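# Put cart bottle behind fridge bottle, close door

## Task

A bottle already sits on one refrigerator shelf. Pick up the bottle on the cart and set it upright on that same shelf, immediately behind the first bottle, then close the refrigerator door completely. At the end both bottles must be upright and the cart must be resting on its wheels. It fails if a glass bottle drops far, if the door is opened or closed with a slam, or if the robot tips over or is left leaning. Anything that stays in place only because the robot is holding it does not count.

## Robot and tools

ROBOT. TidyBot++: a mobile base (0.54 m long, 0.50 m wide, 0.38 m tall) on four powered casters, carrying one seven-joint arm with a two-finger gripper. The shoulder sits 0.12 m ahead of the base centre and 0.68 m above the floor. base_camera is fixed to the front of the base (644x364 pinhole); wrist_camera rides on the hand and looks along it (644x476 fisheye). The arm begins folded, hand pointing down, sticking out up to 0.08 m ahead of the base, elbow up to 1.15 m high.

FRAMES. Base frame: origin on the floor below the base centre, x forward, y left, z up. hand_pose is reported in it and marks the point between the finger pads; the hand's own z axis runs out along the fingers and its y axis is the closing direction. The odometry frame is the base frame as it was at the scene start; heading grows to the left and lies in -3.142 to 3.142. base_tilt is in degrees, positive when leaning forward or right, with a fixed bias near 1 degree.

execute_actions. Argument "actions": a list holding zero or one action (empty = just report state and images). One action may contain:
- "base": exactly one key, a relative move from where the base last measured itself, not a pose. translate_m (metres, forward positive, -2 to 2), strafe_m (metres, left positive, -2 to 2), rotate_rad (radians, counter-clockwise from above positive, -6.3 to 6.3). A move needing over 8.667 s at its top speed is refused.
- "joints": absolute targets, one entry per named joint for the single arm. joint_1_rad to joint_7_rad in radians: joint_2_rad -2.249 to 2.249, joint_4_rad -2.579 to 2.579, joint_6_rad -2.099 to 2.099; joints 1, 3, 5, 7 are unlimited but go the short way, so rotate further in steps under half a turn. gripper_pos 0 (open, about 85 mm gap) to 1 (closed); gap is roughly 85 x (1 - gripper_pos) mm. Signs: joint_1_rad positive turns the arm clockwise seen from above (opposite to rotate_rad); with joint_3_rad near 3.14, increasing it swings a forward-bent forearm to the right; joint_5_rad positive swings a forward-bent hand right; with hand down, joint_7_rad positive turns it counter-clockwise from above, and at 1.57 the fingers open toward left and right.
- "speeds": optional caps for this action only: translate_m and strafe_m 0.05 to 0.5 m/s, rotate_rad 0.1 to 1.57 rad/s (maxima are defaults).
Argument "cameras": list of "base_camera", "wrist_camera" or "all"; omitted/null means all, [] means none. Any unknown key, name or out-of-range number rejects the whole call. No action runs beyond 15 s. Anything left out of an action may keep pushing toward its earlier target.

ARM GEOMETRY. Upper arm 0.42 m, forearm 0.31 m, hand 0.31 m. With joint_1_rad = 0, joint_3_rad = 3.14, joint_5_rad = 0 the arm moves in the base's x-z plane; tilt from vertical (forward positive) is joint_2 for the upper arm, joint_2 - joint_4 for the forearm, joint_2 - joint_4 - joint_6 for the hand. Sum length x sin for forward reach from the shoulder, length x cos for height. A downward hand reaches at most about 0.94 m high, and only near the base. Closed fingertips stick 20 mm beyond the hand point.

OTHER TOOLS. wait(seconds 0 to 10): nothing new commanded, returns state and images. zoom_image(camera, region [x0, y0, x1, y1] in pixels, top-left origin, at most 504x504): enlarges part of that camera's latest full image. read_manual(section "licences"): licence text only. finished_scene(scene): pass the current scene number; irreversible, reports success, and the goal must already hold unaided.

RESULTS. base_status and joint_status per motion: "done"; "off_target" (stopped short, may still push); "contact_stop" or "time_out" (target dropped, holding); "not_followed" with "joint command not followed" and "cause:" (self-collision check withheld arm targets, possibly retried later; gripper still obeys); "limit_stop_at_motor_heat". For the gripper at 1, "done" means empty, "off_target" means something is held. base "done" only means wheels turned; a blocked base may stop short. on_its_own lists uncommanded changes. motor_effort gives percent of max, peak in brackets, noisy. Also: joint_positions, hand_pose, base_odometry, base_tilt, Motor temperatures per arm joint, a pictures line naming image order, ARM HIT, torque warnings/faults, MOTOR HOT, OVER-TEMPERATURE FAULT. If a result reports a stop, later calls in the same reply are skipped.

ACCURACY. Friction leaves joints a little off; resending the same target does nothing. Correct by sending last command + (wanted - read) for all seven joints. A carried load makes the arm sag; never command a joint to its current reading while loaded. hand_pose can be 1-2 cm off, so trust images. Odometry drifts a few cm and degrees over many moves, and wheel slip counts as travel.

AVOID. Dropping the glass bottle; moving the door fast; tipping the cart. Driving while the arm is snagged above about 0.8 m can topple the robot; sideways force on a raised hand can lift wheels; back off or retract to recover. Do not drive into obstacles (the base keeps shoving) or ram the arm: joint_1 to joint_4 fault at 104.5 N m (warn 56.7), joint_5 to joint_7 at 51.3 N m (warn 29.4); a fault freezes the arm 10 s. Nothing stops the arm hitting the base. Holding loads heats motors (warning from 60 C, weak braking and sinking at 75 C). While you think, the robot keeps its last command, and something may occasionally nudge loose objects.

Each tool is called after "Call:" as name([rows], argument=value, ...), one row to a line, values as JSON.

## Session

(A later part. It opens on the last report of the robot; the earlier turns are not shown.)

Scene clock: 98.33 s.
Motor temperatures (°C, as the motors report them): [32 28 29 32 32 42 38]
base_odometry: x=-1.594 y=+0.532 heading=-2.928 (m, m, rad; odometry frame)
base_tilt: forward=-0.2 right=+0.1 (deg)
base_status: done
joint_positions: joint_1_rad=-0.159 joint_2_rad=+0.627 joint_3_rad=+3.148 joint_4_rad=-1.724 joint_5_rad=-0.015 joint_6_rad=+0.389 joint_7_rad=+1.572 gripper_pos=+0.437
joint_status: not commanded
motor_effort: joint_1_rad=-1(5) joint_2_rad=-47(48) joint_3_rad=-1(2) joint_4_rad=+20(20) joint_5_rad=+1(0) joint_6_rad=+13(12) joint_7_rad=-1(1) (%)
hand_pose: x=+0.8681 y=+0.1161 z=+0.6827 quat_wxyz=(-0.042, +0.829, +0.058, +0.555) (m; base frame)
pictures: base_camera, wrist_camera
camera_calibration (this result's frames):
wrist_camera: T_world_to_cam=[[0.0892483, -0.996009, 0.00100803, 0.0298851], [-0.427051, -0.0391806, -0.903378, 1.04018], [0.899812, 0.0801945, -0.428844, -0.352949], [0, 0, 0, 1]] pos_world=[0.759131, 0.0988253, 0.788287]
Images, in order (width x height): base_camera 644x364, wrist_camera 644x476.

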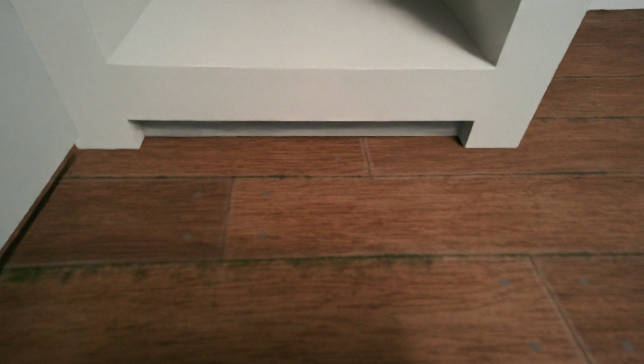

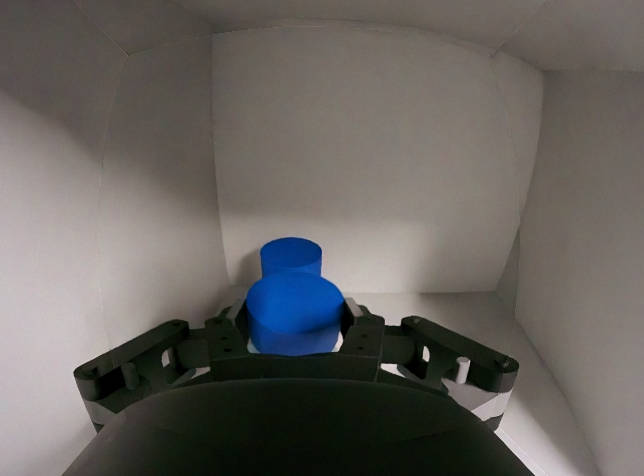

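Call:
execute_actions([
  {"joints":{"joint_1_rad":-0.195,"joint_2_rad":0.648,"joint_6_rad":0.47}},
], cameras=["wrist_camera"])

Scene clock: 100.80 s.
Motor temperatures (°C, as the motors report them): [32 28 29 32 32 42 38]
base_odometry: x=-1.594 y=+0.532 heading=-2.928 (m, m, rad; odometry frame)
base_tilt: forward=-0.1 right=+0.1 (deg)
base_status: not commanded
joint_positions: joint_1_rad=-0.177 joint_2_rad=+0.664 joint_3_rad=+3.148 joint_4_rad=-1.724 joint_5_rad=-0.015 joint_6_rad=+0.423 joint_7_rad=+1.572 gripper_pos=+0.437
joint_status: all done
motor_effort: joint_1_rad=+0(1) joint_2_rad=-49(50) joint_3_rad=-2(1) joint_4_rad=+20(20) joint_5_rad=+0(0) joint_6_rad=+13(13) joint_7_rad=-1(1) (%)
hand_pose: x=+0.8697 y=+0.1297 z=+0.6642 quat_wxyz=(-0.047, +0.829, +0.066, +0.553) (m; base frame)
pictures: wrist_camera
camera_calibration (this result's frames):
wrist_camera: T_world_to_cam=[[0.106503, -0.99431, 0.00194849, 0.0274663], [-0.429032, -0.0477223, -0.902028, 1.02657], [0.896989, 0.0952327, -0.431674, -0.361022], [0, 0, 0, 1]] pos_world=[0.761341, 0.110682, 0.770101]
Images, in order (width x height): wrist_camera 644x476.

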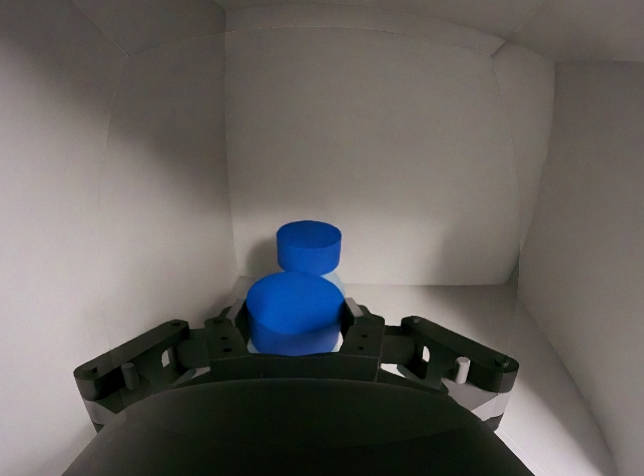

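Call:
execute_actions([
  {"joints":{"gripper_pos":0.0}},
], cameras=[])

Call:
execute_actions([
  {"base":{"translate_m":-0.36},"speeds":{"translate_m":0.3}},
])

Call:
execute_actions([
  {"joints":{"joint_1_rad":0,"joint_2_rad":-1.0,"joint_4_rad":-1.2,"joint_6_rad":-1.75}},
], cameras=[])

Scene clock: 103.23 s.
Motor temperatures (°C, as the motors report them): [32 28 29 32 32 42 38]
base_odometry: x=-1.594 y=+0.532 heading=-2.928 (m, m, rad; odometry frame)
base_tilt: forward=-0.1 right=+0.1 (deg)
base_status: not commanded
joint_positions: joint_1_rad=-0.177 joint_2_rad=+0.657 joint_3_rad=+3.148 joint_4_rad=-1.720 joint_5_rad=-0.015 joint_6_rad=+0.446 joint_7_rad=+1.572 gripper_pos=+0.000
joint_status: all done
motor_effort: joint_1_rad=+0(2) joint_2_rad=-43(49) joint_3_rad=-1(0) joint_4_rad=+16(19) joint_5_rad=+0(0) joint_6_rad=+9(13) joint_7_rad=-1(1) (%)
hand_pose: x=+0.8737 y=+0.1304 z=+0.6782 quat_wxyz=(-0.048, +0.820, +0.065, +0.567) (m; base frame)
pictures: none
No camera images: the call's "cameras" was empty. Leave "cameras" out to get every camera's image.

Scene clock: 105.40 s.
Motor temperatures (°C, as the motors report them): [32 28 29 32 32 42 38]
base_odometry: x=-1.242 y=+0.608 heading=-2.927 (m, m, rad; odometry frame)
base_tilt: forward=-0.1 right=+0.1 (deg)
base_status: done
joint_positions: joint_1_rad=-0.178 joint_2_rad=+0.657 joint_3_rad=+3.148 joint_4_rad=-1.720 joint_5_rad=-0.015 joint_6_rad=+0.447 joint_7_rad=+1.572 gripper_pos=+0.000
joint_status: not commanded
motor_effort: joint_1_rad=+0(3) joint_2_rad=-43(45) joint_3_rad=-1(2) joint_4_rad=+16(17) joint_5_rad=+0(0) joint_6_rad=+9(9) joint_7_rad=-1(1) (%)
hand_pose: x=+0.8736 y=+0.1314 z=+0.6785 quat_wxyz=(-0.048, +0.819, +0.066, +0.567) (m; base frame)
pictures: base_camera, wrist_camera
camera_calibration (this result's frames):
wrist_camera: T_world_to_cam=[[0.107772, -0.994176, -0.0000293961, 0.0289649], [-0.397347, -0.0430467, -0.916658, 1.02288], [0.911318, 0.0988019, -0.399672, -0.393246], [0, 0, 0, 1]] pos_world=[0.761688, 0.111681, 0.78046]
Images, in order (width x height): base_camera 644x364, wrist_camera 644x476.

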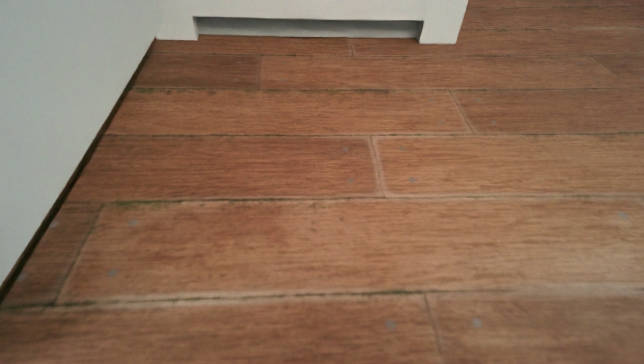

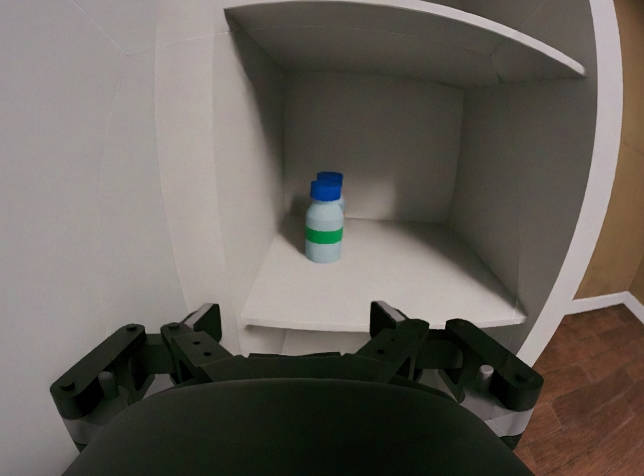

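Scene clock: 108.43 s.
Motor temperatures (°C, as the motors report them): [32 28 29 32 32 42 38]
base_odometry: x=-1.242 y=+0.608 heading=-2.927 (m, m, rad; odometry frame)
base_tilt: forward=-0.2 right=+0.1 (deg)
base_status: not commanded
joint_positions: joint_1_rad=-0.026 joint_2_rad=-0.992 joint_3_rad=+3.148 joint_4_rad=-1.219 joint_5_rad=-0.015 joint_6_rad=-1.729 joint_7_rad=+1.572 gripper_pos=+0.000
joint_status: all done
motor_effort: joint_1_rad=+0(1) joint_2_rad=+23(45) joint_3_rad=-1(0) joint_4_rad=+9(19) joint_5_rad=+0(0) joint_6_rad=+8(9) joint_7_rad=-1(1) (%)
hand_pose: x=+0.1256 y=+0.0037 z=+1.1015 quat_wxyz=(-0.013, +0.829, +0.013, +0.559) (m; base frame)
pictures: none
No camera images: the call's "cameras" was empty. Leave "cameras" out to get every camera's image.

Call:
execute_actions([
  {"base":{"strafe_m":0.67}},
])

Scene clock: 111.67 s.
Motor temperatures (°C, as the motors report them): [32 28 29 32 32 42 38]
base_odometry: x=-1.099 y=-0.047 heading=-2.927 (m, m, rad; odometry frame)
base_tilt: forward=-0.2 right=+0.1 (deg)
base_status: done
joint_positions: joint_1_rad=-0.017 joint_2_rad=-0.992 joint_3_rad=+3.148 joint_4_rad=-1.218 joint_5_rad=-0.014 joint_6_rad=-1.729 joint_7_rad=+1.572 gripper_pos=+0.000
joint_status: not commanded
motor_effort: joint_1_rad=+0(3) joint_2_rad=+24(26) joint_3_rad=+0(3) joint_4_rad=+9(10) joint_5_rad=+0(1) joint_6_rad=+9(9) joint_7_rad=-1(1) (%)
hand_pose: x=+0.1257 y=+0.0035 z=+1.1015 quat_wxyz=(-0.011, +0.829, +0.009, +0.559) (m; base frame)
pictures: base_camera, wrist_camera
camera_calibration (this result's frames):
wrist_camera: T_world_to_cam=[[-0.0273624, -0.999625, -0.00136009, 0.00084222], [-0.422601, 0.0128007, -0.906225, 1.09938], [0.905903, -0.0242217, -0.422793, 0.496655], [0, 0, 0, 1]] pos_world=[0.0147027, -0.00120117, 1.20627]
Images, in order (width x height): base_camera 644x364, wrist_camera 644x476.

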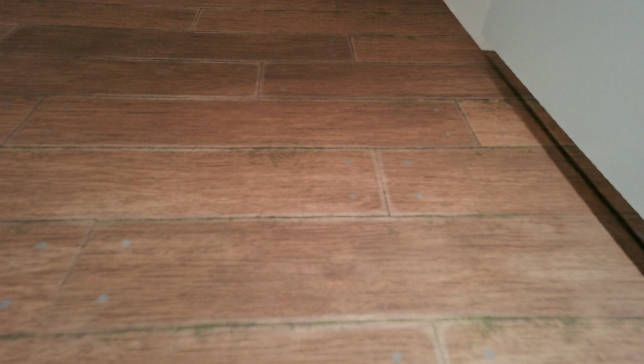

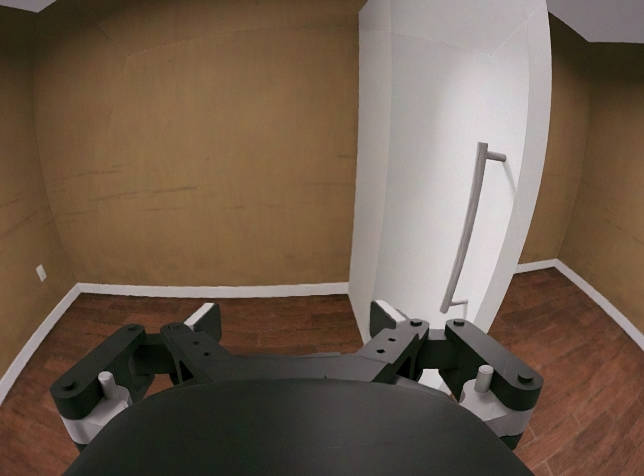

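Call:
execute_actions([
  {"base":{"translate_m":0.41}},
], cameras=[])

Call:
execute_actions([
  {"base":{"strafe_m":-0.5},"speeds":{"strafe_m":0.09}},
])

Scene clock: 114.77 s.
Motor temperatures (°C, as the motors report them): [32 28 29 32 32 42 38]
base_odometry: x=-1.500 y=-0.134 heading=-2.926 (m, m, rad; odometry frame)
base_tilt: forward=-0.2 right=+0.1 (deg)
base_status: done
joint_positions: joint_1_rad=-0.017 joint_2_rad=-0.992 joint_3_rad=+3.148 joint_4_rad=-1.217 joint_5_rad=-0.014 joint_6_rad=-1.729 joint_7_rad=+1.572 gripper_pos=+0.000
joint_status: not commanded
motor_effort: joint_1_rad=+0(1) joint_2_rad=+23(27) joint_3_rad=+0(0) joint_4_rad=+9(11) joint_5_rad=+0(0) joint_6_rad=+9(9) joint_7_rad=-1(1) (%)
hand_pose: x=+0.1255 y=+0.0035 z=+1.1021 quat_wxyz=(-0.011, +0.829, +0.009, +0.559) (m; base frame)
pictures: none
No camera images: the call's "cameras" was empty. Leave "cameras" out to get every camera's image.

Scene clock: 120.87 s.
Motor temperatures (°C, as the motors report them): [32 28 29 32 32 42 38]
base_odometry: x=-1.607 y=+0.354 heading=-2.926 (m, m, rad; odometry frame)
base_tilt: forward=-0.2 right=+0.2 (deg)
base_status: done
joint_positions: joint_1_rad=-0.015 joint_2_rad=-0.992 joint_3_rad=+3.149 joint_4_rad=-1.217 joint_5_rad=-0.014 joint_6_rad=-1.729 joint_7_rad=+1.572 gripper_pos=+0.000
joint_status: not commanded
motor_effort: joint_1_rad=+0(2) joint_2_rad=+24(26) joint_3_rad=-1(1) joint_4_rad=+9(10) joint_5_rad=+1(1) joint_6_rad=+8(9) joint_7_rad=-1(1) (%)
hand_pose: x=+0.1255 y=+0.0031 z=+1.1021 quat_wxyz=(-0.010, +0.829, +0.008, +0.559) (m; base frame)
pictures: base_camera, wrist_camera
camera_calibration (this result's frames):
wrist_camera: T_world_to_cam=[[-0.0299277, -0.999551, -0.00170655, 0.00120338], [-0.421295, 0.0141623, -0.906813, 1.10035], [0.90643, -0.0264198, -0.42153, 0.495626], [0, 0, 0, 1]] pos_world=[0.0143571, -0.00128622, 1.20673]
Images, in order (width x height): base_camera 644x364, wrist_camera 644x476.

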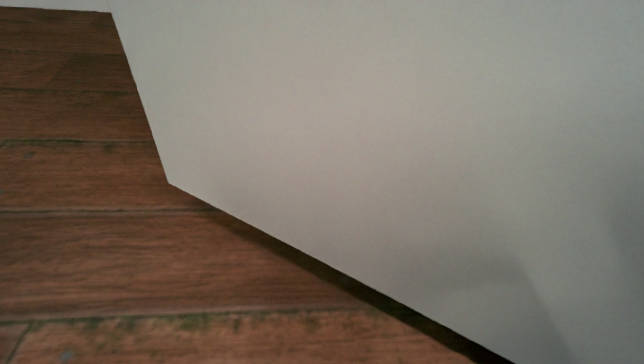

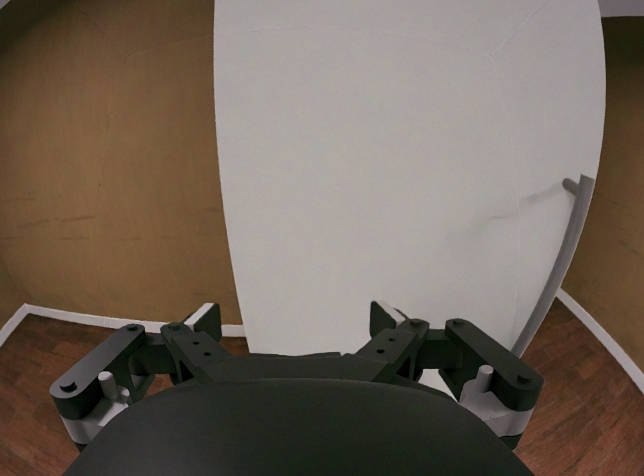

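Call:
execute_actions([
  {"base":{"translate_m":0.23},"speeds":{"translate_m":0.07}},
])

Scene clock: 126.13 s.
Motor temperatures (°C, as the motors report them): [32 28 29 32 32 42 38]
base_odometry: x=-1.832 y=+0.305 heading=-2.926 (m, m, rad; odometry frame)
base_tilt: forward=-0.2 right=+0.1 (deg)
base_status: done
joint_positions: joint_1_rad=-0.015 joint_2_rad=-0.993 joint_3_rad=+3.149 joint_4_rad=-1.216 joint_5_rad=-0.014 joint_6_rad=-1.729 joint_7_rad=+1.572 gripper_pos=+0.000
joint_status: not commanded
motor_effort: joint_1_rad=+0(1) joint_2_rad=+24(28) joint_3_rad=+0(0) joint_4_rad=+9(11) joint_5_rad=+0(0) joint_6_rad=+9(9) joint_7_rad=-1(1) (%)
hand_pose: x=+0.1249 y=+0.0031 z=+1.1023 quat_wxyz=(-0.010, +0.828, +0.008, +0.560) (m; base frame)
pictures: base_camera, wrist_camera
camera_calibration (this result's frames):
wrist_camera: T_world_to_cam=[[-0.0300001, -0.999548, -0.00177328, 0.00124836], [-0.419753, 0.0142083, -0.907527, 1.10088], [0.907142, -0.0264815, -0.41999, 0.494459], [0, 0, 0, 1]] pos_world=[0.0135921, -0.0012999, 1.20675]
Images, in order (width x height): base_camera 644x364, wrist_camera 644x476.

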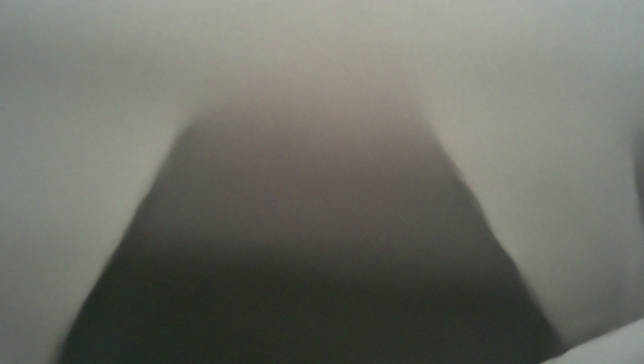

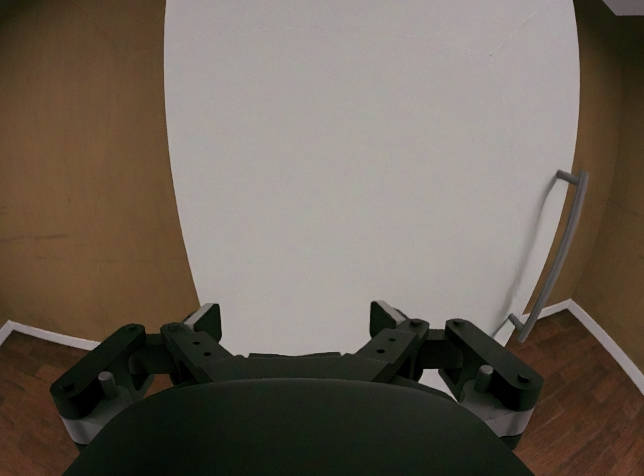

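Call:
execute_actions([
  {"base":{"translate_m":-0.2}},
])

Scene clock: 129.83 s.
Motor temperatures (°C, as the motors report them): [32 28 29 32 32 42 38]
base_odometry: x=-1.636 y=+0.348 heading=-2.927 (m, m, rad; odometry frame)
base_tilt: forward=-0.2 right=+0.1 (deg)
base_status: done
joint_positions: joint_1_rad=-0.015 joint_2_rad=-0.997 joint_3_rad=+3.149 joint_4_rad=-1.215 joint_5_rad=-0.014 joint_6_rad=-1.729 joint_7_rad=+1.572 gripper_pos=+0.000
joint_status: not commanded
motor_effort: joint_1_rad=+0(3) joint_2_rad=+24(27) joint_3_rad=+0(1) joint_4_rad=+9(11) joint_5_rad=+0(1) joint_6_rad=+9(9) joint_7_rad=-1(1) (%)
hand_pose: x=+0.1231 y=+0.0031 z=+1.1029 quat_wxyz=(-0.010, +0.827, +0.008, +0.562) (m; base frame)
pictures: base_camera, wrist_camera
camera_calibration (this result's frames):
wrist_camera: T_world_to_cam=[[-0.0300002, -0.999548, -0.00199833, 0.00141506], [-0.41507, 0.0142765, -0.909677, 1.10249], [0.909295, -0.026461, -0.415311, 0.490911], [0, 0, 0, 1]] pos_world=[0.0112701, -0.00133522, 1.20679]
Images, in order (width x height): base_camera 644x364, wrist_camera 644x476.

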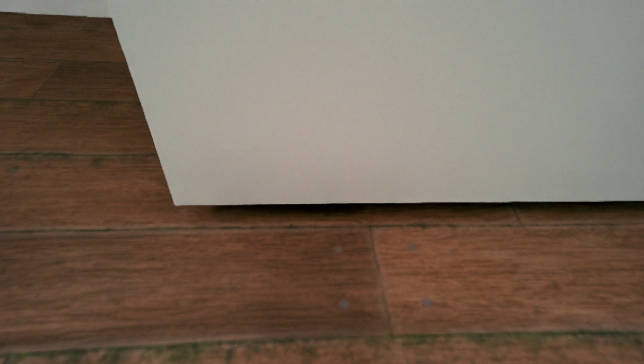

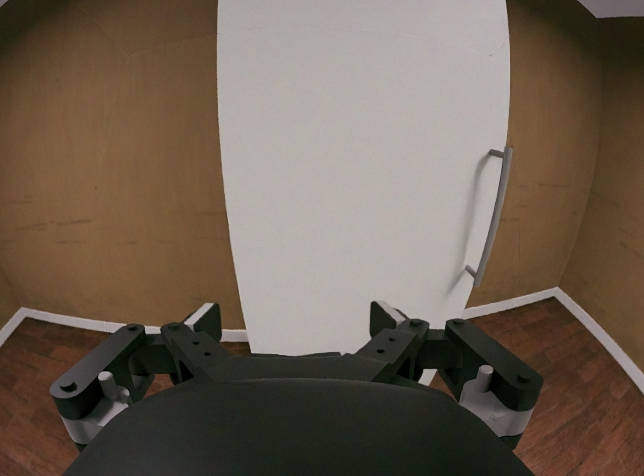

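The door's bottom edge is now parallel to the floor planks, so it is closed.

Call:
finished_scene(scene=2)

The scene is finished: the task was done.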